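## Task

Close the lid of the tip box labelled C16 so that it latches, leaving the other two lids wide open; every box must still rest flat between the locators of its holder plate, all of this must hold without the robot supporting anything, and the grippers must release and withdraw at the end.

## Robot and tools

Setup: two Doosan M1013 arms, left_arm and right_arm, each with a Robotiq 140 mm two-finger gripper and a wrist camera. Three holder plates H1, H2, H3 stand in a row from the robot's left to its right, each with a tip box sitting loosely between locators. The box ID is printed on a white sticker on the box's front wall. Pressing a lid's front edge fully down latches it. Either arm may be parked out of the way.

Frame: one scene frame for everything. Origin on the table surface midway between the arms, +z up, +x out across the table, +y toward left_arm. The names left and right are labels only and do not match image sides. Arm bases: left_arm at (+0.079, +0.498, 0) m with quat_wxyz (+1.000, 0, 0, -0.030); right_arm at (-0.093, -0.521, 0) m with quat_wxyz (+0.999, 0, 0, -0.052).

Tool execute_actions takes "actions", a list holding zero or one item, plus optional "pictures" (boolean). An empty list sends nothing and just reports the state, with images. An item {"rows": [...], "steps": n} is a motion of n control steps (n from 4 to 15, default 15; each step is 1/30 s). Each row is applied for one step; if rows run out, the final row repeats. An item with only {"steps": n} (up to 300) is a wait that issues no command. A refused call moves nothing.

Row layout: one flat list of 18 numbers covering both arms, always all 18. Numbers 1-6: left_arm joint targets (waist, shoulder, elbow, forearm roll, wrist pitch, wrist roll), absolute angles in radians, same convention as the Joint positions line. Numbers 7-9: left gripper position, force_limit, speed, each in [-1, 1]. Numbers 10-18: the same nine for right_arm. Joint ranges: elbow -2.792 to 2.792, all others -6.283 to 6.283. A target beyond a range end by over 0.010 rad, and further out than the current angle, gets the call refused; true ends may differ by 0.010 rad, and a joint driven to its end triggers a "joint sent to its limit" note.

Gripper numbers are absolute settings. position: +1 fully open (140 mm), about -0.8 where pads touch, -1 means close until blocked. force_limit: roughly 14 N at -1, 60 N at 0, 107 N at +1. speed: about 30, 140, 250 mm/s at -1, 0, +1. To keep a gripper unchanged, repeat its previous three numbers; a 0 is a real command. Fingers point along the gripper's +z and move along its y. end_effector_position is the midpoint of closed pads; fingertips extend about 33 mm past it when closed, 9 mm when open, and advance about 24 mm while closing, so leave that gap above surfaces.

Motion limits: joint target speeds cap at 2.09 rad/s (waist, shoulder), 3.14 (elbow), 3.93 (wrist joints), with 0.3 s acceleration, all joints of an arm synchronised. Targets are held within 0.456 rad (waist, shoulder), 0.683 (elbow), 0.854 (wrist joints) of measured angles, and scaled back if they would shift the gripper over 70 mm from where it is. Far targets therefore need several calls. Arms keep heading to the last row while you think or wait, until motion settles or a step is HELD.

Results: a state line per arm with end_effector_position (m), end_effector_quat_wxyz and velocities, all in the scene frame; reported hand position can be off, more at long reach. Joint positions and Joint velocities lines, one block per arm in column order. Joint torques lines. object_status: 0 moving, 1 blocked while opening, 2 blocked while closing (a grip), 3 reached the target or pads touched. position_measured is in counts: 3 open, 230 pads together. "joint command not followed" means the clearance check altered joint targets; HELD marks steps where a row was partly or wholly not sent. The last 4 steps of each action run after the result is reported. MOTOR HOT warns of heating; OVER-TEMPERATURE FAULT brakes that arm.

Tool zoom_image: {"camera": one of cam_high, cam_low, cam_left_wrist, cam_right_wrist, "region": [x0, y0, x1, y1]} in pixels of that 504x504 image, origin top-left, at most 504 by 504. It returns an enlarged crop of the latest image. Calibration (K, distortion, T_world_to_cam) is given per camera and may be slightly off.

Tool read_manual (section "licences") only returns licence text. Tool finished_scene {"scene": n} ends the current scene irrevocably and grades it; the result gives the next task.

Avoid: knocking anything off the table; pushing boxes out of their locators or tilting them; slamming lids; arms colliding or pressing each other. Contact torque reaching a joint's load limit (waist and shoulder 309, elbow 145, wrist joints 40.9 N m) or an external force of 144 N stops that arm for 10 s. Held parts may occasionally be tugged. Release and retract before finishing.

Each tool is called as name(argument=value, ...), one argument or row to a line, values as JSON.

## Session

execute_actions(
  actions=[],
)

Scene clock: 0.00 s of 7200.00 s.
left_arm: end_effector_position=(+0.4401, -0.2827, +0.3886) position_measured=3 object_status=3 end_effector_quat_wxyz=(+0.696, +0.067, -0.661, +0.271) end_effector_velocity=(+0.001, -0.000, -0.001) end_effector_angular_velocity=(-0.000, -0.000, +0.001) | right_arm: end_effector_position=(+0.6209, -0.5562, +0.1612) position_measured=3 object_status=3 end_effector_quat_wxyz=(-0.001, -0.371, +0.929, -0.023) end_effector_velocity=(-0.000, -0.000, +0.000) end_effector_angular_velocity=(+0.000, -0.000, -0.002)
Joint positions: left_arm=[-0.743  0.735  1.326 -1.537  1.885  3.889] | right_arm=[ 0.026  0.337  1.686 -0.047  1.1    3.896]
Joint velocities: left_arm=[ 0.     0.001 -0.001 -0.    -0.001  0.001] | right_arm=[-0.    -0.     0.     0.     0.     0.001]
Joint torques (N m, as the joint torque sensors report them, + toward a larger angle): no reading

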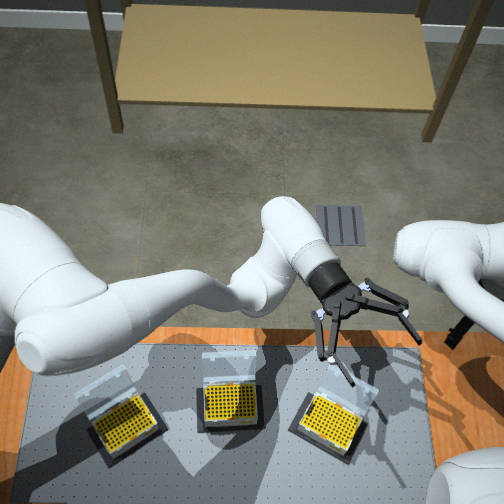

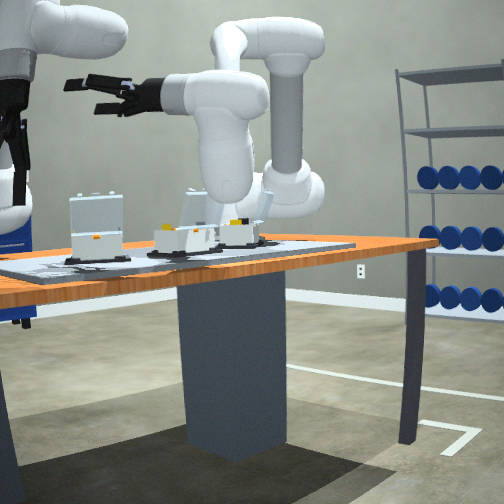

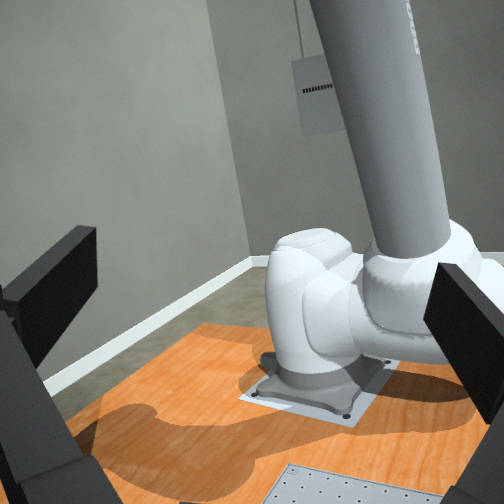

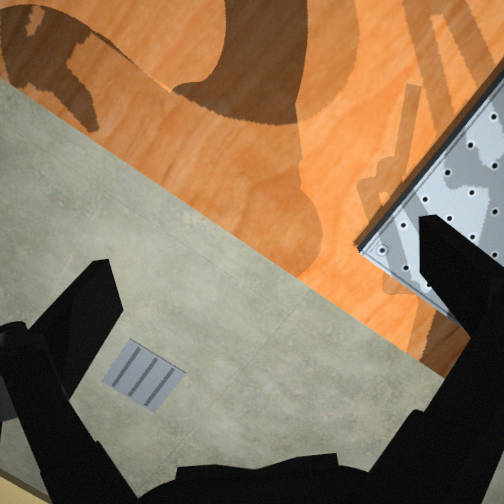

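zoom_image(
  camera="cam_high",
  region=[60, 330, 400, 504],
)

zoom_image(
  camera="cam_low",
  region=[50, 180, 290, 280],
)

Region (60, 330, 400, 504) of cam_high's 504x504 image, scaled by 1.482, with more detail than that image has; it fills the top 258 rows of this view, and the rest is white.

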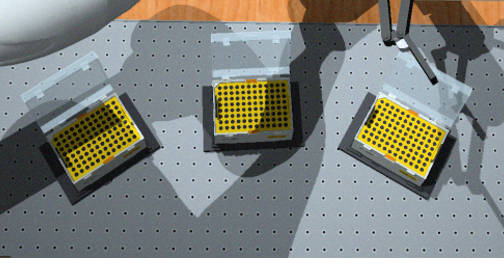

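Region (50, 180, 290, 280) of cam_low's 504x504 image, scaled by 2.100, with more detail than that image has; it fills the top 210 rows of this view, and the rest is white.

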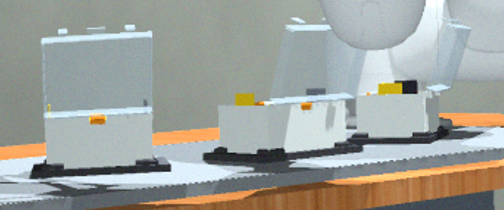

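execute_actions(
  actions=[
    {"rows":[[0.6,0.5,1.326,-1.537,1.885,3.889,1,0,0,0.026,0.337,1.686,-0.047,1.1,3.896,1,0,0]],"steps":15},
  ],
)

Scene clock: 1.37 s of 7200.00 s.
left_arm: end_effector_position=(+0.5604, -0.1892, +0.4552) position_measured=3 object_status=3 end_effector_quat_wxyz=(+0.649, +0.101, -0.666, +0.354) end_effector_velocity=(+0.370, +0.337, +0.176) end_effector_angular_velocity=(-0.128, -0.181, +0.618) | right_arm: end_effector_position=(+0.6210, -0.5561, +0.1612) position_measured=3 object_status=3 end_effector_quat_wxyz=(-0.001, -0.370, +0.929, -0.023) end_effector_velocity=(-0.000, +0.000, -0.000) end_effector_angular_velocity=(+0.000, +0.002, +0.002)
Joint positions: left_arm=[-0.557  0.652  1.326 -1.537  1.885  3.889] | right_arm=[ 0.026  0.337  1.686 -0.047  1.1    3.896]
Joint velocities: left_arm=[ 0.618 -0.222 -0.     0.     0.    -0.001] | right_arm=[ 0.     0.    -0.     0.     0.002 -0.002]
Joint torques (N m, as the joint torque sensors report them, + toward a larger angle): left_arm=[  3.96 -94.76 -36.4   -1.91   1.44   0.24] | right_arm=[ -0.95 -73.5  -36.13   3.89   0.16  -0.25]
Steps of this call (steps 1 to 30: nothing new was sent; steps 31 to 41: the first 11 steps of this action). Readings (joint positions | what the end effector reports):
31: left_arm=[-0.743 0.734 1.326 -1.537 1.885 3.889] | right_arm=[0.026 0.337 1.686 -0.047 1.100 3.896] | left_arm position_measured=3 object_status=3 | right_arm position_measured=3 object_status=3
32: left_arm=[-0.737 0.732 1.326 -1.537 1.885 3.889] | right_arm=[0.026 0.337 1.686 -0.047 1.100 3.896] | left_arm position_measured=3 object_status=3 | right_arm position_measured=3 object_status=3
34: left_arm=[-0.702 0.714 1.326 -1.537 1.885 3.889] | right_arm=[0.026 0.337 1.686 -0.047 1.100 3.896] | left_arm position_measured=3 object_status=3 | right_arm position_measured=3 object_status=3
38: left_arm=[-0.619 0.676 1.326 -1.537 1.885 3.889] | right_arm=[0.026 0.337 1.686 -0.047 1.100 3.896] | left_arm position_measured=3 object_status=3 | right_arm position_measured=3 object_status=3
41: the state above

execute_actions(
  actions=[
    {"rows":[[0.6,0.5,1.326,-1.537,1.885,3.889,1,0,0,0.3,0.15,1.686,0,1.2,4.5,1,0,0]],"steps":15},
  ],
)

execute_actions(
  actions=[
    {"steps":60},
  ],
)

execute_actions(
  actions=[
    {"rows":[[0.6,0.5,1.326,-1.537,1.885,3.889,1,0,0,1.126,0.12,1.72,0,1.2,5.734,1,0,0]],"steps":15},
  ],
)

execute_actions(
  actions=[
    {"steps":75},
  ],
)

execute_actions(
  actions=[
    {"rows":[[0.6,0.5,1.326,-1.537,1.885,3.889,1,0,0,1.126,0.205,1.785,0,1.152,5.734,1,0,0]],"steps":15},
  ],
)

execute_actions(
  actions=[
    {"steps":10},
  ],
  pictures=true,
)

Scene clock: 2.23 s of 7200.00 s.
left_arm: end_effector_position=(+0.8151, +0.1779, +0.5417) position_measured=3 object_status=3 end_effector_quat_wxyz=(-0.490, -0.252, +0.638, -0.538) end_effector_velocity=(+0.185, +0.485, +0.048) end_effector_angular_velocity=(-0.004, -0.064, +0.653) | right_arm: end_effector_position=(+0.5887, -0.4262, +0.2432) position_measured=3 object_status=3 end_effector_quat_wxyz=(+0.035, -0.264, +0.964, -0.014) end_effector_velocity=(-0.162, +0.413, +0.265) end_effector_angular_velocity=(+0.203, -0.186, -0.717)
Joint positions: left_arm=[ 0.008  0.54   1.326 -1.537  1.885  3.889] | right_arm=[ 0.2    0.219  1.686 -0.017  1.163  4.279]
Joint velocities: left_arm=[ 0.656 -0.063 -0.     0.     0.003  0.001] | right_arm=[ 0.578 -0.394  0.001  0.098  0.209  1.263]
Joint torques (N m, as the joint torque sensors report them, + toward a larger angle): left_arm=[  2.94 -89.75 -38.22  -1.74   1.04   0.57] | right_arm=[  0.31 -66.03 -38.06   4.     0.22  -0.18]
Steps of this call (steps 1 to 4: the last 4 steps of your previous action; steps 5 to 15: the robot went on to your last target; steps 16 to 26: the first 11 steps of this action). Readings (joint positions | what the end effector reports):
16: left_arm=[-0.212 0.567 1.326 -1.537 1.885 3.889] | right_arm=[0.027 0.337 1.686 -0.047 1.100 3.898] | left_arm position_measured=3 object_status=3 | right_arm position_measured=3 object_status=3
17: left_arm=[-0.190 0.564 1.326 -1.537 1.885 3.889] | right_arm=[0.031 0.334 1.686 -0.046 1.102 3.909] | left_arm position_measured=3 object_status=3 | right_arm position_measured=3 object_status=3
19: left_arm=[-0.146 0.557 1.326 -1.537 1.885 3.889] | right_arm=[0.061 0.313 1.686 -0.041 1.113 3.976] | left_arm position_measured=3 object_status=3 | right_arm position_measured=3 object_status=3
23: left_arm=[-0.058 0.546 1.326 -1.537 1.885 3.889] | right_arm=[0.141 0.258 1.686 -0.027 1.142 4.151] | left_arm position_measured=3 object_status=3 | right_arm position_measured=3 object_status=3
26: the state above

Scene clock: 4.23 s of 7200.00 s.
left_arm: end_effector_position=(+0.8548, +0.6348, +0.5711) position_measured=3 object_status=3 end_effector_quat_wxyz=(+0.298, +0.419, -0.549, +0.659) end_effector_velocity=(+0.001, +0.000, -0.001) end_effector_angular_velocity=(-0.001, +0.001, +0.001) | right_arm: end_effector_position=(+0.5552, -0.3572, +0.2883) position_measured=3 object_status=3 end_effector_quat_wxyz=(+0.053, -0.202, +0.978, -0.000) end_effector_velocity=(-0.000, +0.000, -0.000) end_effector_angular_velocity=(-0.000, +0.000, +0.000)
Joint positions: left_arm=[ 0.6    0.5    1.326 -1.537  1.885  3.889] | right_arm=[0.3   0.15  1.686 0.    1.2   4.5  ]
Joint velocities: left_arm=[-0.     0.001  0.001 -0.    -0.001 -0.   ] | right_arm=[ 0.     0.     0.001  0.    -0.    -0.   ]
Joint torques (N m, as the joint torque sensors report them, + toward a larger angle): left_arm=[ -0.39 -84.1  -40.15  -2.02   1.04   0.09] | right_arm=[ -0.12 -56.84 -39.38   4.25   0.1   -0.27]
Kept back: nothing.
Steps of this call (steps 1 to 4: the last 4 steps of your previous action; steps 5 to 45: the robot went on to your last target; steps 46 to 60: nothing new was sent). Readings (joint positions | what the end effector reports):
1: left_arm=[0.031 0.538 1.326 -1.537 1.885 3.889] | right_arm=[0.219 0.205 1.686 -0.014 1.171 4.322] | left_arm position_measured=3 object_status=3 | right_arm position_measured=3 object_status=3
2: left_arm=[0.053 0.536 1.326 -1.537 1.885 3.889] | right_arm=[0.239 0.192 1.686 -0.010 1.178 4.365] | left_arm position_measured=3 object_status=3 | right_arm position_measured=3 object_status=3
4: left_arm=[0.097 0.532 1.326 -1.537 1.885 3.889] | right_arm=[0.275 0.167 1.686 -0.004 1.191 4.446] | left_arm position_measured=3 object_status=3 | right_arm position_measured=3 object_status=3
8: left_arm=[0.186 0.526 1.326 -1.537 1.885 3.889] | right_arm=[0.300 0.150 1.686 -0.000 1.200 4.499] | left_arm position_measured=3 object_status=3 | right_arm position_measured=3 object_status=3
60: the state above
All arms were judged still, so your last target was given up. Only a new action makes them travel on or press farther. Fingers that are still opening or closing keep moving.

Scene clock: 4.60 s of 7200.00 s.
left_arm: end_effector_position=(+0.8548, +0.6348, +0.5711) position_measured=3 object_status=3 end_effector_quat_wxyz=(+0.298, +0.419, -0.549, +0.659) end_effector_velocity=(-0.000, -0.000, +0.000) end_effector_angular_velocity=(+0.000, +0.001, -0.001) | right_arm: end_effector_position=(+0.4955, -0.2216, +0.2886) position_measured=3 object_status=3 end_effector_quat_wxyz=(+0.050, -0.106, +0.993, +0.016) end_effector_velocity=(-0.245, +0.433, +0.000) end_effector_angular_velocity=(+0.131, +0.063, -0.638)
Joint positions: left_arm=[ 0.6    0.5    1.326 -1.537  1.885  3.889] | right_arm=[0.523 0.138 1.7   0.    1.2   4.917]
Joint velocities: left_arm=[ 0.    -0.001  0.     0.001  0.001 -0.001] | right_arm=[ 0.752 -0.032  0.036 -0.     0.     1.397]
Joint torques (N m, as the joint torque sensors report them, + toward a larger angle): left_arm=[  0.83 -84.11 -40.3   -2.28   1.06   0.41] | right_arm=[ -0.85 -56.74 -40.07   4.23   0.23  -0.21]
Steps of this call (steps 1 to 11: the first 11 steps of this action). Readings (joint positions | what the end effector reports):
1: left_arm=[0.600 0.500 1.326 -1.537 1.885 3.889] | right_arm=[0.301 0.150 1.686 0.000 1.200 4.502] | left_arm position_measured=3 object_status=3 | right_arm position_measured=3 object_status=3
2: left_arm=[0.600 0.500 1.326 -1.537 1.885 3.889] | right_arm=[0.307 0.150 1.686 0.000 1.200 4.513] | left_arm position_measured=3 object_status=3 | right_arm position_measured=3 object_status=3
4: left_arm=[0.600 0.500 1.326 -1.537 1.885 3.889] | right_arm=[0.342 0.147 1.689 0.000 1.200 4.580] | left_arm position_measured=3 object_status=3 | right_arm position_measured=3 object_status=3
8: left_arm=[0.600 0.500 1.326 -1.537 1.885 3.889] | right_arm=[0.447 0.141 1.696 0.000 1.200 4.775] | left_arm position_measured=3 object_status=3 | right_arm position_measured=3 object_status=3
11: the state above

Scene clock: 7.10 s of 7200.00 s.
left_arm: end_effector_position=(+0.8548, +0.6348, +0.5711) position_measured=3 object_status=3 end_effector_quat_wxyz=(+0.298, +0.419, -0.549, +0.659) end_effector_velocity=(+0.001, -0.000, -0.001) end_effector_angular_velocity=(+0.000, +0.002, +0.000) | right_arm: end_effector_position=(+0.2157, +0.0490, +0.2886) position_measured=3 object_status=3 end_effector_quat_wxyz=(+0.026, +0.000, +0.999, +0.043) end_effector_velocity=(+0.000, +0.000, +0.000) end_effector_angular_velocity=(-0.000, -0.000, -0.000)
Joint positions: left_arm=[ 0.6    0.5    1.326 -1.537  1.885  3.889] | right_arm=[1.126 0.12  1.72  0.    1.2   5.734]
Joint velocities: left_arm=[-0.     0.001 -0.     0.    -0.001 -0.001] | right_arm=[ 0.     0.    -0.001 -0.     0.     0.001]
Joint torques (N m, as the joint torque sensors report them, + toward a larger angle): left_arm=[  2.14 -81.76 -40.72  -2.01   1.18   0.14] | right_arm=[ -1.   -53.79 -39.64   4.22   0.09  -0.37]
Kept back: nothing.
Steps of this call (steps 1 to 4: the last 4 steps of your previous action; steps 5 to 45: the robot went on to your last target; steps 46 to 75: nothing new was sent). Readings (joint positions | what the end effector reports):
1: left_arm=[0.600 0.500 1.326 -1.537 1.885 3.889] | right_arm=[0.548 0.137 1.701 0.000 1.200 4.965] | left_arm position_measured=3 object_status=3 | right_arm position_measured=3 object_status=3
2: left_arm=[0.600 0.500 1.326 -1.537 1.885 3.889] | right_arm=[0.573 0.136 1.702 0.000 1.200 5.011] | left_arm position_measured=3 object_status=3 | right_arm position_measured=3 object_status=3
4: left_arm=[0.600 0.500 1.326 -1.537 1.885 3.889] | right_arm=[0.624 0.134 1.704 0.000 1.200 5.094] | left_arm position_measured=3 object_status=3 | right_arm position_measured=3 object_status=3
8: left_arm=[0.600 0.500 1.326 -1.537 1.885 3.889] | right_arm=[0.726 0.131 1.708 0.000 1.200 5.235] | left_arm position_measured=3 object_status=3 | right_arm position_measured=3 object_status=3
75: the state above
All arms were judged still, so your last target was given up. Only a new action makes them travel on or press farther. Fingers that are still opening or closing keep moving.

Scene clock: 7.47 s of 7200.00 s.
left_arm: end_effector_position=(+0.8548, +0.6348, +0.5711) position_measured=3 object_status=3 end_effector_quat_wxyz=(+0.298, +0.419, -0.549, +0.659) end_effector_velocity=(+0.001, +0.000, +0.000) end_effector_angular_velocity=(+0.001, -0.002, +0.001) | right_arm: end_effector_position=(+0.2105, +0.0405, +0.1997) position_measured=3 object_status=3 end_effector_quat_wxyz=(+0.000, -0.000, +1.000, -0.000) end_effector_velocity=(-0.000, -0.000, -0.001) end_effector_angular_velocity=(+0.001, -0.000, -0.000)
Joint positions: left_arm=[ 0.6    0.5    1.326 -1.537  1.885  3.889] | right_arm=[ 1.126  0.205  1.785 -0.     1.152  5.734]
Joint velocities: left_arm=[-0.     0.    -0.001 -0.001 -0.001  0.001] | right_arm=[ 0.     0.     0.001  0.    -0.002  0.   ]
Joint torques (N m, as the joint torque sensors report them, + toward a larger angle): left_arm=[  0.7  -84.58 -40.61  -2.07   1.13   0.25] | right_arm=[ -1.3  -56.34 -35.17   3.95   0.17  -0.34]
Steps of this call (steps 1 to 11: the first 11 steps of this action). Readings (joint positions | what the end effector reports):
1: left_arm=[0.600 0.500 1.326 -1.537 1.885 3.889] | right_arm=[1.126 0.121 1.721 0.000 1.200 5.734] | left_arm position_measured=3 object_status=3 | right_arm position_measured=3 object_status=3
2: left_arm=[0.600 0.500 1.326 -1.537 1.885 3.889] | right_arm=[1.126 0.126 1.725 0.000 1.197 5.734] | left_arm position_measured=3 object_status=3 | right_arm position_measured=3 object_status=3
4: left_arm=[0.600 0.500 1.326 -1.537 1.885 3.889] | right_arm=[1.126 0.160 1.751 0.000 1.177 5.734] | left_arm position_measured=3 object_status=3 | right_arm position_measured=3 object_status=3
8: left_arm=[0.600 0.500 1.326 -1.537 1.885 3.889] | right_arm=[1.126 0.205 1.784 -0.000 1.153 5.734] | left_arm position_measured=3 object_status=3 | right_arm position_measured=3 object_status=3
11: the state above

Scene clock: 7.80 s of 7200.00 s.
left_arm: end_effector_position=(+0.8548, +0.6348, +0.5711) position_measured=3 object_status=3 end_effector_quat_wxyz=(+0.298, +0.419, -0.549, +0.659) end_effector_velocity=(+0.001, -0.001, -0.001) end_effector_angular_velocity=(-0.001, +0.001, -0.001) | right_arm: end_effector_position=(+0.2104, +0.0404, +0.1995) position_measured=3 object_status=3 end_effector_quat_wxyz=(-0.000, +0.000, +1.000, -0.000) end_effector_velocity=(+0.000, +0.000, -0.000) end_effector_angular_velocity=(+0.000, +0.000, -0.000)
Joint positions: left_arm=[ 0.6    0.5    1.326 -1.537  1.885  3.889] | right_arm=[ 1.126  0.205  1.785 -0.     1.152  5.734]
Joint velocities: left_arm=[-0.001  0.001  0.     0.    -0.     0.   ] | right_arm=[-0.  0. -0.  0. -0.  0.]
Joint torques (N m, as the joint torque sensors report them, + toward a larger angle): left_arm=[  3.44 -84.61 -39.97  -2.13   1.01  -0.06] | right_arm=[ -0.56 -60.12 -37.12   4.03   0.33  -0.43]
Kept back: nothing.
Steps of this call (steps 1 to 4: the last 4 steps of your previous action; steps 5 to 10: the robot went on to your last target). Readings (joint positions | what the end effector reports):
1: left_arm=[0.600 0.500 1.326 -1.537 1.885 3.889] | right_arm=[1.126 0.205 1.785 -0.000 1.152 5.734] | left_arm position_measured=3 object_status=3 | right_arm position_measured=3 object_status=3
2: left_arm=[0.600 0.500 1.326 -1.537 1.885 3.889] | right_arm=[1.126 0.205 1.785 -0.000 1.152 5.734] | left_arm position_measured=3 object_status=3 | right_arm position_measured=3 object_status=3
4: left_arm=[0.600 0.500 1.326 -1.537 1.885 3.889] | right_arm=[1.126 0.205 1.785 -0.000 1.152 5.734] | left_arm position_measured=3 object_status=3 | right_arm position_measured=3 object_status=3
8: left_arm=[0.600 0.500 1.326 -1.537 1.885 3.889] | right_arm=[1.126 0.205 1.785 -0.000 1.152 5.734] | left_arm position_measured=3 object_status=3 | right_arm position_measured=3 object_status=3
10: the state above
camera_calibration (this result's frames):
cam_left_wrist: T_world_to_cam=[[-0.884525, -0.259837, -0.387429, 1.14854], [0.267649, 0.397543, -0.877681, 0.0288771], [0.382074, -0.880025, -0.282091, 0.572285], [0, 0, 0, 1]] pos_world=[0.789527, 0.790578, 0.631758]
cam_right_wrist: T_world_to_cam=[[0.137995, 0.989895, -0.0326508, -0.0571515], [0.930894, -0.118371, 0.34558, -0.253634], [0.338223, -0.0780826, -0.937821, 0.304598], [0, 0, 0, 1]] pos_world=[0.140971, 0.0503348, 0.371443]

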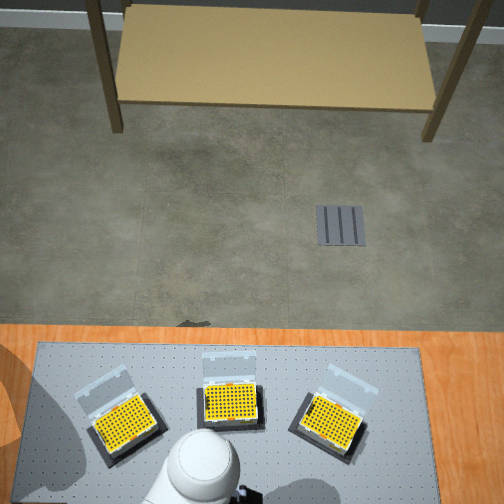

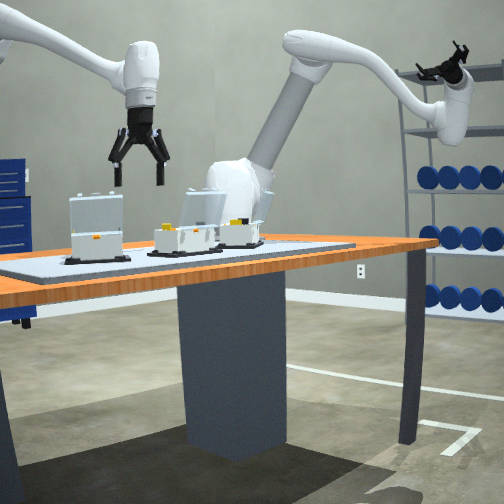

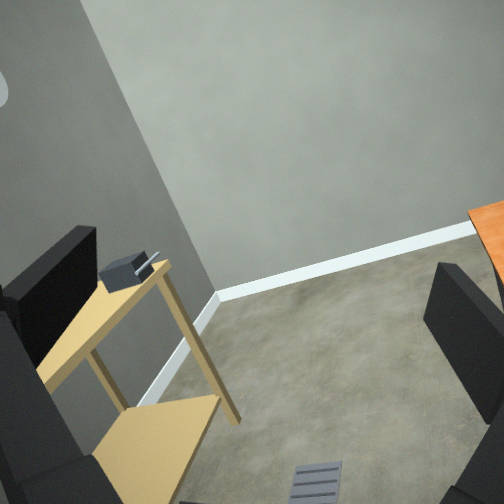

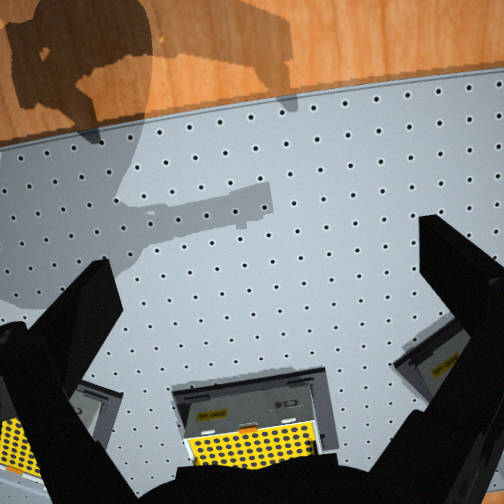

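zoom_image(
  camera="cam_right_wrist",
  region=[160, 350, 360, 480],
)

zoom_image(
  camera="cam_high",
  region=[170, 330, 290, 450],
)

Region (160, 350, 360, 480) of cam_right_wrist's 504x504 image, scaled by 2.520, with more detail than that image has; it fills the top 328 rows of this view, and the rest is white.

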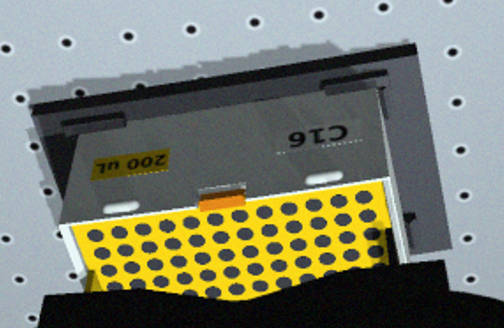

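Region (170, 330, 290, 450) of cam_high's 504x504 image, scaled by 4.200, with more detail than that image has.

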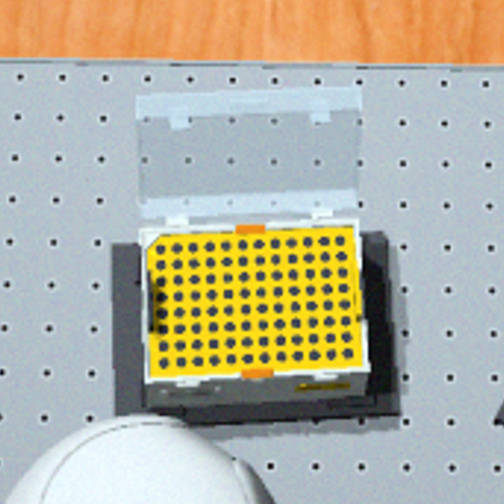

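execute_actions(
  actions=[
    {"rows":[[0.6,0.5,1.326,-1.537,1.885,3.889,1,0,0,1.126,0.05,1.7,0,1.39,5.734,-0.85,0,0],[0.6,0.5,1.326,-1.537,1.885,3.889,1,0,0,1.126,0.05,1.7,0,1.39,5.734,-0.85,0,0],[0.6,0.5,1.326,-1.537,1.885,3.889,1,0,0,1.126,0.05,1.7,0,1.39,5.734,-0.85,0,0],[0.6,0.5,1.326,-1.537,1.885,3.889,1,0,0,1.126,0.05,1.7,0,1.39,5.734,-0.85,0,0],[0.6,0.5,1.326,-1.537,1.885,3.889,1,0,0,1.126,0.05,1.7,0,1.39,5.734,-0.85,0,0],[0.6,0.5,1.326,-1.537,1.885,3.889,1,0,0,1.126,0.05,1.7,0,1.39,5.734,-0.85,0,0],[0.6,0.5,1.326,-1.537,1.885,3.889,1,0,0,1.126,0.05,1.7,0,1.39,5.734,-0.85,0,0],[0.6,0.5,1.326,-1.537,1.885,3.889,1,0,0,1.126,0.05,1.7,0,1.39,5.734,-0.85,0,0],[0.6,0.5,1.326,-1.537,1.885,3.889,1,0,0,0.714,0.643,0.957,0,1.542,5.322,-0.85,0,0]],"steps":15},
  ],
)

execute_actions(
  actions=[
    {"steps":75},
  ],
  pictures=true,
)

Scene clock: 8.80 s of 7200.00 s.
left_arm: end_effector_position=(+0.8548, +0.6348, +0.5711) position_measured=3 object_status=3 end_effector_quat_wxyz=(+0.298, +0.419, -0.549, +0.659) end_effector_velocity=(-0.001, -0.001, +0.001) end_effector_angular_velocity=(-0.001, -0.001, -0.002) | right_arm: end_effector_position=(+0.1990, +0.0047, +0.3514) position_measured=77 object_status=0 end_effector_quat_wxyz=(+0.009, +0.001, +1.000, +0.015) end_effector_velocity=(+0.346, +0.148, +0.394) end_effector_angular_velocity=(+0.531, -0.350, -0.016)
Joint positions: left_arm=[ 0.6    0.5    1.326 -1.537  1.885  3.889] | right_arm=[1.111 0.058 1.67  0.    1.378 5.721]
Joint velocities: left_arm=[-0.001 -0.    -0.    -0.001  0.002 -0.   ] | right_arm=[-0.356  0.04  -0.743  0.     0.067 -0.341]
Joint torques (N m, as the joint torque sensors report them, + toward a larger angle): left_arm=[  1.42 -82.82 -40.96  -2.01   1.05   0.17] | right_arm=[-22.21  -0.58 -37.92   3.45  -0.88  -0.22]
Steps of this call (steps 1 to 15: the robot went on to your last target; steps 16 to 19: nothing new was sent; steps 20 to 30: the first 11 steps of this action). Readings (joint positions | what the end effector reports):
20: left_arm=[0.600 0.500 1.326 -1.537 1.885 3.889] | right_arm=[1.126 0.204 1.785 0.000 1.152 5.734] | left_arm position_measured=3 object_status=3 | right_arm position_measured=3 object_status=0
21: left_arm=[0.600 0.500 1.326 -1.537 1.885 3.889] | right_arm=[1.126 0.199 1.782 0.000 1.162 5.734] | left_arm position_measured=3 object_status=3 | right_arm position_measured=9 object_status=0
23: left_arm=[0.600 0.500 1.326 -1.537 1.885 3.889] | right_arm=[1.126 0.164 1.763 0.000 1.216 5.734] | left_arm position_measured=3 object_status=3 | right_arm position_measured=24 object_status=0
27: left_arm=[0.600 0.500 1.326 -1.537 1.885 3.889] | right_arm=[1.126 0.086 1.720 0.000 1.334 5.734] | left_arm position_measured=3 object_status=3 | right_arm position_measured=55 object_status=0
30: the state above

Scene clock: 11.30 s of 7200.00 s.
left_arm: end_effector_position=(+0.8549, +0.6348, +0.5711) position_measured=3 object_status=3 end_effector_quat_wxyz=(+0.298, +0.419, -0.549, +0.659) end_effector_velocity=(+0.000, +0.000, -0.000) end_effector_angular_velocity=(+0.000, -0.001, +0.001) | right_arm: end_effector_position=(+0.6505, +0.0402, +0.2998) position_measured=233 object_status=3 end_effector_quat_wxyz=(-0.000, +0.000, +1.000, -0.000) end_effector_velocity=(-0.000, -0.000, -0.000) end_effector_angular_velocity=(-0.000, +0.000, -0.000)
Joint positions: left_arm=[ 0.6    0.5    1.326 -1.537  1.885  3.889] | right_arm=[ 0.714  0.643  0.957 -0.     1.542  5.322]
Joint velocities: left_arm=[ 0.     0.     0.     0.    -0.001  0.002] | right_arm=[-0. -0.  0. -0. -0.  0.]
Joint torques (N m, as the joint torque sensors report them, + toward a larger angle): left_arm=[  4.66 -83.67 -40.22  -2.27   1.35   0.21] | right_arm=[  -1.03 -105.21  -40.68    4.42    0.41   -0.34]
Kept back: nothing.
Steps of this call (steps 1 to 4: the last 4 steps of your previous action; steps 5 to 45: the robot went on to your last target; steps 46 to 75: nothing new was sent). Readings (joint positions | what the end effector reports):
1: left_arm=[0.600 0.500 1.326 -1.537 1.885 3.889] | right_arm=[1.097 0.064 1.645 0.000 1.381 5.707] | left_arm position_measured=3 object_status=3 | right_arm position_measured=85 object_status=0
2: left_arm=[0.600 0.500 1.326 -1.537 1.885 3.889] | right_arm=[1.081 0.077 1.619 0.000 1.385 5.691] | left_arm position_measured=3 object_status=3 | right_arm position_measured=92 object_status=0
4: left_arm=[0.600 0.500 1.326 -1.537 1.885 3.889] | right_arm=[1.048 0.122 1.562 0.000 1.398 5.658] | left_arm position_measured=3 object_status=3 | right_arm position_measured=108 object_status=0
8: left_arm=[0.600 0.500 1.326 -1.537 1.885 3.889] | right_arm=[0.986 0.208 1.449 0.000 1.425 5.596] | left_arm position_measured=3 object_status=3 | right_arm position_measured=138 object_status=0
75: the state above
All arms were judged still, so your last target was given up. Only a new action makes them travel on or press farther. Fingers that are still opening or closing keep moving.
camera_calibration (this result's frames):
cam_left_wrist: T_world_to_cam=[[-0.884512, -0.259842, -0.387453, 1.14856], [0.267664, 0.397561, -0.877668, 0.0288521], [0.382092, -0.880015, -0.282098, 0.572269], [0, 0, 0, 1]] pos_world=[0.789531, 0.790579, 0.63177]
cam_right_wrist: T_world_to_cam=[[0.138021, 0.989893, -0.0325841, -0.11451], [0.930947, -0.118432, 0.345416, -0.698026], [0.338066, -0.0780086, -0.937884, 0.249955], [0, 0, 0, 1]] pos_world=[0.581128, 0.0501825, 0.471807]

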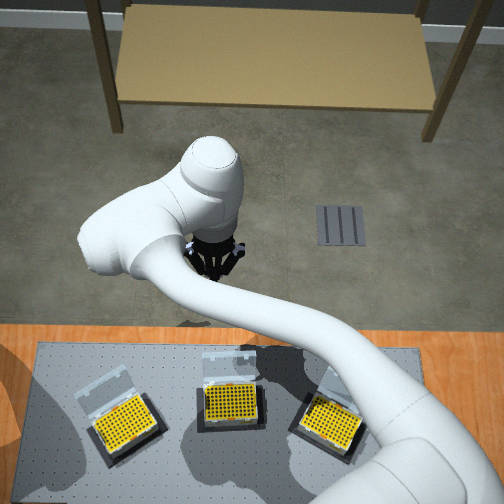

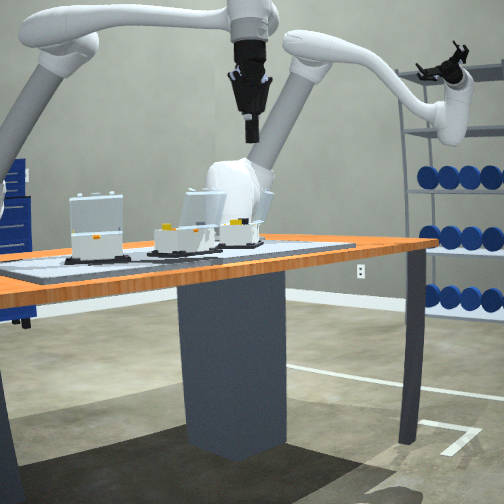

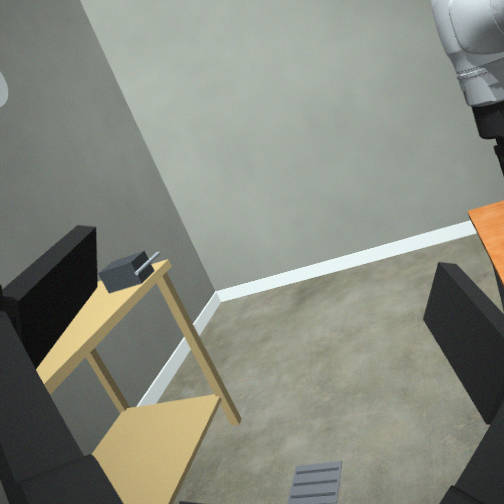

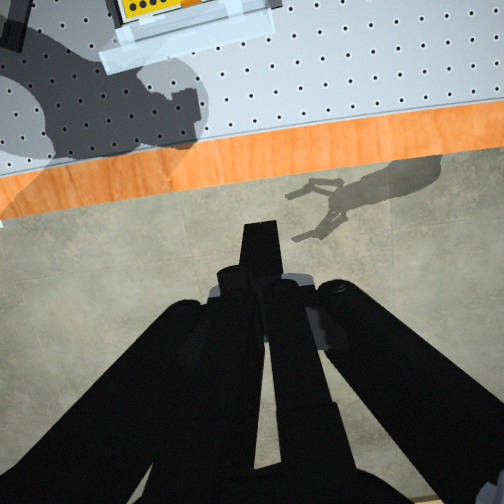

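execute_actions(
  actions=[
    {"rows":[[0.6,0.5,1.326,-1.537,1.885,3.889,1,0,0,0.714,0.536,1.184,0,1.422,5.322,-0.85,0,0],[0.6,0.5,1.326,-1.537,1.885,3.889,1,0,0,0.714,0.536,1.184,0,1.422,5.322,-0.85,0,0],[0.6,0.5,1.326,-1.537,1.885,3.889,1,0,0,0.714,0.536,1.184,0,1.422,5.322,-0.85,0,0],[0.6,0.5,1.326,-1.537,1.885,3.889,1,0,0,0.714,0.536,1.184,0,1.422,5.322,-0.85,0,0],[0.6,0.5,1.326,-1.537,1.885,3.889,1,0,0,0.714,0.536,1.184,0,1.422,5.322,-0.85,0,0],[0.6,0.5,1.326,-1.537,1.885,3.889,1,0,0,0.714,0.536,1.184,0,1.422,5.322,-0.85,0,0],[0.6,0.5,1.326,-1.537,1.885,3.889,1,0,0,0.714,0.536,1.184,0,1.422,5.322,-0.85,0,0],[0.6,0.5,1.326,-1.537,1.885,3.889,1,0,0,0.714,0.575,1.306,0,1.261,5.322,-0.85,0,0]],"steps":15},
  ],
)

execute_actions(
  actions=[
    {"steps":15},
  ],
  pictures=true,
)

Scene clock: 12.27 s of 7200.00 s.
left_arm: end_effector_position=(+0.8549, +0.6348, +0.5711) position_measured=3 object_status=3 end_effector_quat_wxyz=(+0.298, +0.419, -0.549, +0.659) end_effector_velocity=(-0.001, +0.001, -0.000) end_effector_angular_velocity=(-0.000, +0.000, -0.001) | right_arm: end_effector_position=(+0.6023, +0.0066, +0.2260) position_measured=233 object_status=3 end_effector_quat_wxyz=(+0.003, +0.000, +1.000, +0.002) end_effector_velocity=(+0.009, +0.006, -0.659) end_effector_angular_velocity=(-0.060, +0.085, +0.001)
Joint positions: left_arm=[ 0.6    0.5    1.326 -1.537  1.885  3.889] | right_arm=[0.714 0.55  1.242 0.    1.343 5.322]
Joint velocities: left_arm=[ 0.001  0.     0.     0.     0.002 -0.   ] | right_arm=[-0.     0.322  0.694  0.    -0.912 -0.001]
Joint torques (N m, as the joint torque sensors report them, + toward a larger angle): left_arm=[  0.87 -84.9  -39.41  -1.77   1.05   0.15] | right_arm=[ -5.53 -48.43 -26.78   2.95   0.58  -0.3 ]
Steps of this call (steps 1 to 18: nothing new was sent; steps 19 to 29: the first 11 steps of this action). Readings (joint positions | what the end effector reports):
19: left_arm=[0.600 0.500 1.326 -1.537 1.885 3.889] | right_arm=[0.714 0.643 0.958 0.000 1.542 5.322] | left_arm position_measured=3 object_status=3 | right_arm position_measured=233 object_status=3
20: left_arm=[0.600 0.500 1.326 -1.537 1.885 3.889] | right_arm=[0.714 0.638 0.967 0.000 1.537 5.322] | left_arm position_measured=3 object_status=3 | right_arm position_measured=233 object_status=3
22: left_arm=[0.600 0.500 1.326 -1.537 1.885 3.889] | right_arm=[0.714 0.613 1.021 0.000 1.508 5.322] | left_arm position_measured=3 object_status=3 | right_arm position_measured=233 object_status=3
26: left_arm=[0.600 0.500 1.326 -1.537 1.885 3.889] | right_arm=[0.714 0.544 1.169 0.000 1.429 5.322] | left_arm position_measured=3 object_status=3 | right_arm position_measured=233 object_status=3
29: the state above

Scene clock: 12.77 s of 7200.00 s.
left_arm: end_effector_position=(+0.8549, +0.6348, +0.5711) position_measured=3 object_status=3 end_effector_quat_wxyz=(+0.298, +0.419, -0.549, +0.659) end_effector_velocity=(+0.000, +0.001, +0.000) end_effector_angular_velocity=(+0.001, -0.000, +0.002) | right_arm: end_effector_position=(+0.6005, +0.0053, +0.1696) position_measured=233 object_status=3 end_effector_quat_wxyz=(-0.000, +0.000, +1.000, -0.000) end_effector_velocity=(+0.000, +0.000, +0.000) end_effector_angular_velocity=(+0.001, -0.001, +0.000)
Joint positions: left_arm=[ 0.6    0.5    1.326 -1.537  1.885  3.889] | right_arm=[0.714 0.575 1.306 0.    1.261 5.322]
Joint velocities: left_arm=[ 0.001  0.    -0.001  0.    -0.001 -0.   ] | right_arm=[ 0.    -0.    -0.     0.    -0.001  0.   ]
Joint torques (N m, as the joint torque sensors report them, + toward a larger angle): left_arm=[  0.24 -84.06 -39.99  -1.93   0.89   0.22] | right_arm=[ -0.31 -97.84 -38.9    4.18   0.33  -0.38]
Kept back: nothing.
Steps of this call (steps 1 to 4: the last 4 steps of your previous action; steps 5 to 15: the robot went on to your last target). Readings (joint positions | what the end effector reports):
1: left_arm=[0.600 0.500 1.326 -1.537 1.885 3.889] | right_arm=[0.714 0.560 1.266 0.000 1.313 5.322] | left_arm position_measured=3 object_status=3 | right_arm position_measured=233 object_status=3
2: left_arm=[0.600 0.500 1.326 -1.537 1.885 3.889] | right_arm=[0.714 0.569 1.285 0.000 1.289 5.322] | left_arm position_measured=3 object_status=3 | right_arm position_measured=233 object_status=3
4: left_arm=[0.600 0.500 1.326 -1.537 1.885 3.889] | right_arm=[0.714 0.575 1.304 0.000 1.265 5.322] | left_arm position_measured=3 object_status=3 | right_arm position_measured=233 object_status=3
8: left_arm=[0.600 0.500 1.326 -1.537 1.885 3.889] | right_arm=[0.714 0.575 1.306 0.000 1.261 5.322] | left_arm position_measured=3 object_status=3 | right_arm position_measured=233 object_status=3
15: the state above
camera_calibration (this result's frames):
cam_left_wrist: T_world_to_cam=[[-0.884512, -0.259842, -0.387453, 1.14856], [0.267664, 0.397561, -0.877668, 0.0288521], [0.382092, -0.880015, -0.282098, 0.572269], [0, 0, 0, 1]] pos_world=[0.789531, 0.790579, 0.63177]
cam_right_wrist: T_world_to_cam=[[0.138069, 0.989888, -0.0325314, -0.0773068], [0.930947, -0.118497, 0.345394, -0.610626], [0.338047, -0.0779731, -0.937894, 0.14205], [0, 0, 0, 1]] pos_world=[0.531114, 0.0152441, 0.341619]

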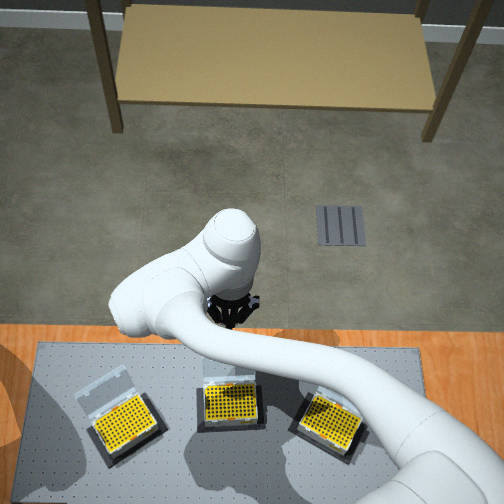

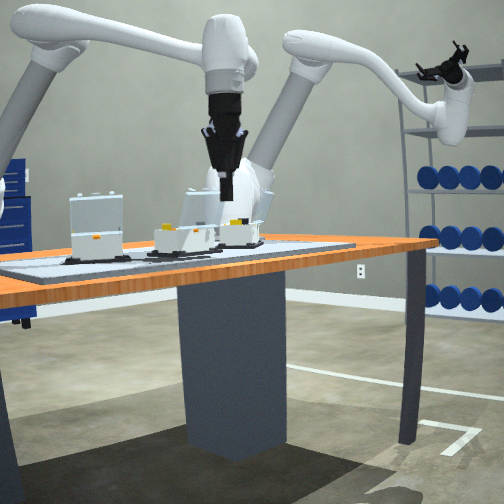

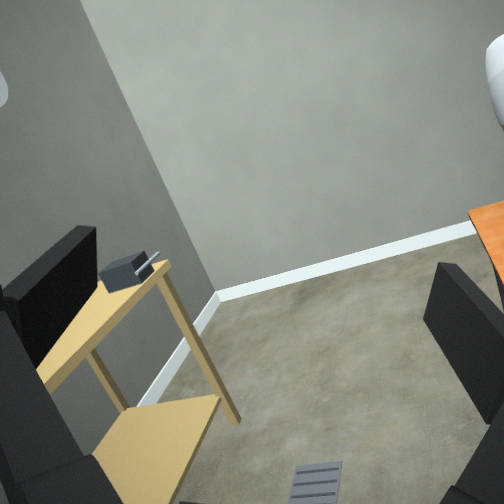

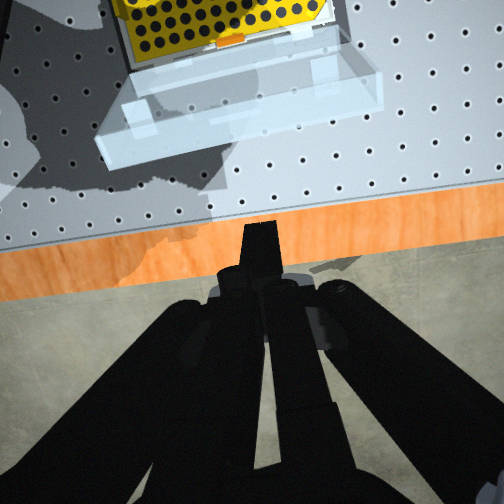

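execute_actions(
  actions=[
    {"rows":[[0.6,0.5,1.326,-1.537,1.885,3.889,1,0,0,0.732,0.547,1.356,0,1.240,5.340,-0.85,0,0],[0.6,0.5,1.326,-1.537,1.885,3.889,1,0,0,0.732,0.547,1.356,0,1.240,5.340,-0.85,0,0],[0.6,0.5,1.326,-1.537,1.885,3.889,1,0,0,0.732,0.547,1.356,0,1.240,5.340,-0.85,0,0],[0.6,0.5,1.326,-1.537,1.885,3.889,1,0,0,0.75,0.518,1.405,0,1.218,5.358,-0.85,0,0],[0.6,0.5,1.326,-1.537,1.885,3.889,1,0,0,0.75,0.518,1.405,0,1.218,5.358,-0.85,0,0],[0.6,0.5,1.326,-1.537,1.885,3.889,1,0,0,0.75,0.518,1.405,0,1.218,5.358,-0.85,0,0],[0.6,0.5,1.326,-1.537,1.885,3.889,1,0,0,0.768,0.49,1.455,0,1.197,5.376,-0.85,0,0],[0.6,0.5,1.326,-1.537,1.885,3.889,1,0,0,0.768,0.49,1.455,0,1.197,5.376,-0.85,0,0],[0.6,0.5,1.326,-1.537,1.885,3.889,1,0,0,0.768,0.49,1.455,0,1.197,5.376,-0.85,0,0],[0.6,0.5,1.326,-1.537,1.885,3.889,1,0,0,0.786,0.461,1.505,0,1.176,5.394,-0.85,0,0]],"steps":15},
  ],
)

execute_actions(
  actions=[
    {"steps":12},
  ],
  pictures=true,
)

Scene clock: 13.37 s of 7200.00 s.
left_arm: end_effector_position=(+0.8549, +0.6348, +0.5711) position_measured=3 object_status=3 end_effector_quat_wxyz=(+0.298, +0.419, -0.549, +0.659) end_effector_velocity=(+0.001, +0.001, -0.002) end_effector_angular_velocity=(-0.001, +0.002, +0.001) | right_arm: end_effector_position=(+0.5201, +0.0062, +0.1620) position_measured=233 object_status=3 end_effector_quat_wxyz=(-0.000, +0.000, +1.000, -0.000) end_effector_velocity=(-0.293, -0.021, -0.037) end_effector_angular_velocity=(-0.013, +0.016, +0.001)
Joint positions: left_arm=[ 0.6    0.5    1.326 -1.537  1.885  3.889] | right_arm=[ 0.772  0.483  1.467 -0.     1.192  5.38 ]
Joint velocities: left_arm=[ 0.     0.002  0.     0.    -0.001  0.001] | right_arm=[ 0.204 -0.324  0.575  0.    -0.231  0.203]
Joint torques (N m, as the joint torque sensors report them, + toward a larger angle): left_arm=[ -0.47 -82.25 -39.41  -2.03   1.2    0.27] | right_arm=[  18.53 -112.87  -34.43    4.48    1.05   -0.18]
Steps of this call (steps 1 to 7: the robot went on to your last target; steps 8 to 18: the first 11 steps of this action). Readings (joint positions | what the end effector reports):
8: left_arm=[0.600 0.500 1.326 -1.537 1.885 3.889] | right_arm=[0.714 0.574 1.307 0.000 1.260 5.322] | left_arm position_measured=3 object_status=3 | right_arm position_measured=233 object_status=3
9: left_arm=[0.600 0.500 1.326 -1.537 1.885 3.889] | right_arm=[0.717 0.569 1.317 0.000 1.256 5.325] | left_arm position_measured=3 object_status=3 | right_arm position_measured=233 object_status=3
11: left_arm=[0.600 0.500 1.326 -1.537 1.885 3.889] | right_arm=[0.730 0.551 1.349 -0.000 1.243 5.337] | left_arm position_measured=3 object_status=3 | right_arm position_measured=233 object_status=3
15: left_arm=[0.600 0.500 1.326 -1.537 1.885 3.889] | right_arm=[0.754 0.511 1.417 -0.000 1.213 5.362] | left_arm position_measured=3 object_status=3 | right_arm position_measured=233 object_status=3
18: the state above

Scene clock: 13.77 s of 7200.00 s.
left_arm: end_effector_position=(+0.8549, +0.6348, +0.5711) position_measured=3 object_status=3 end_effector_quat_wxyz=(+0.298, +0.419, -0.549, +0.659) end_effector_velocity=(+0.001, -0.000, -0.000) end_effector_angular_velocity=(+0.002, +0.000, +0.001) | right_arm: end_effector_position=(+0.5005, +0.0048, +0.1600) position_measured=233 object_status=3 end_effector_quat_wxyz=(-0.000, +0.000, +1.000, -0.000) end_effector_velocity=(-0.000, +0.000, +0.000) end_effector_angular_velocity=(-0.000, +0.000, +0.001)
Joint positions: left_arm=[ 0.6    0.5    1.326 -1.537  1.885  3.889] | right_arm=[ 0.786  0.461  1.505 -0.     1.176  5.394]
Joint velocities: left_arm=[-0.001 -0.    -0.     0.001 -0.002  0.   ] | right_arm=[ 0.    -0.    -0.    -0.     0.001 -0.001]
Joint torques (N m, as the joint torque sensors report them, + toward a larger angle): left_arm=[  0.55 -83.49 -39.94  -1.99   1.36  -0.04] | right_arm=[ -0.5  -86.13 -37.54   4.15   0.47  -0.23]
Kept back: nothing.
Steps of this call (steps 1 to 4: the last 4 steps of your previous action; steps 5 to 12: the robot went on to your last target). Readings (joint positions | what the end effector reports):
1: left_arm=[0.600 0.500 1.326 -1.537 1.885 3.889] | right_arm=[0.779 0.473 1.485 -0.000 1.185 5.387] | left_arm position_measured=3 object_status=3 | right_arm position_measured=233 object_status=3
2: left_arm=[0.600 0.500 1.326 -1.537 1.885 3.889] | right_arm=[0.783 0.465 1.497 -0.000 1.179 5.391] | left_arm position_measured=3 object_status=3 | right_arm position_measured=233 object_status=3
4: left_arm=[0.600 0.500 1.326 -1.537 1.885 3.889] | right_arm=[0.786 0.461 1.504 -0.000 1.176 5.394] | left_arm position_measured=3 object_status=3 | right_arm position_measured=233 object_status=3
8: left_arm=[0.600 0.500 1.326 -1.537 1.885 3.889] | right_arm=[0.786 0.461 1.505 -0.000 1.176 5.394] | left_arm position_measured=3 object_status=3 | right_arm position_measured=233 object_status=3
12: the state above
camera_calibration (this result's frames):
cam_left_wrist: T_world_to_cam=[[-0.884512, -0.259843, -0.387453, 1.14856], [0.267664, 0.397561, -0.877668, 0.0288522], [0.382092, -0.880015, -0.282097, 0.572269], [0, 0, 0, 1]] pos_world=[0.789531, 0.790579, 0.63177]
cam_right_wrist: T_world_to_cam=[[0.138037, 0.989889, -0.0326456, -0.0632521], [0.930933, -0.118423, 0.345456, -0.514258], [0.338097, -0.0780765, -0.937867, 0.166761], [0, 0, 0, 1]] pos_world=[0.43109, 0.0147327, 0.331988]

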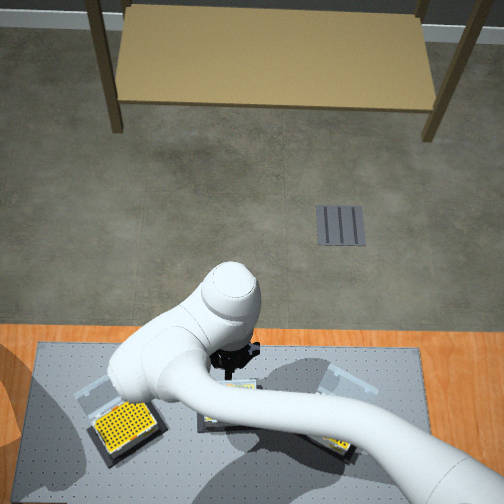

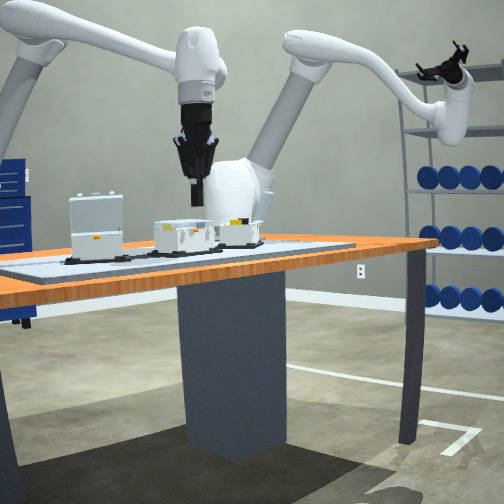

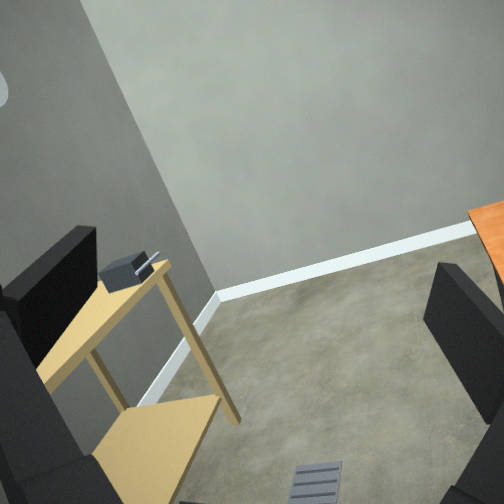

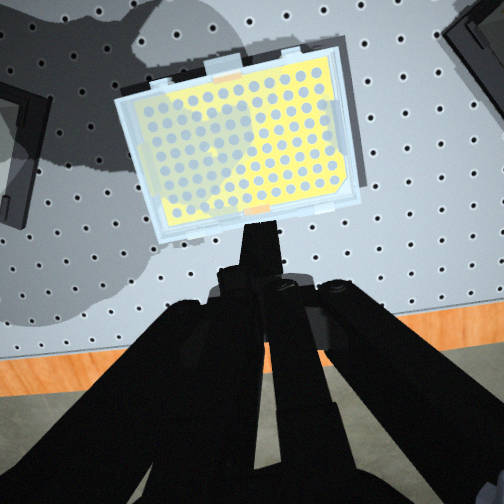

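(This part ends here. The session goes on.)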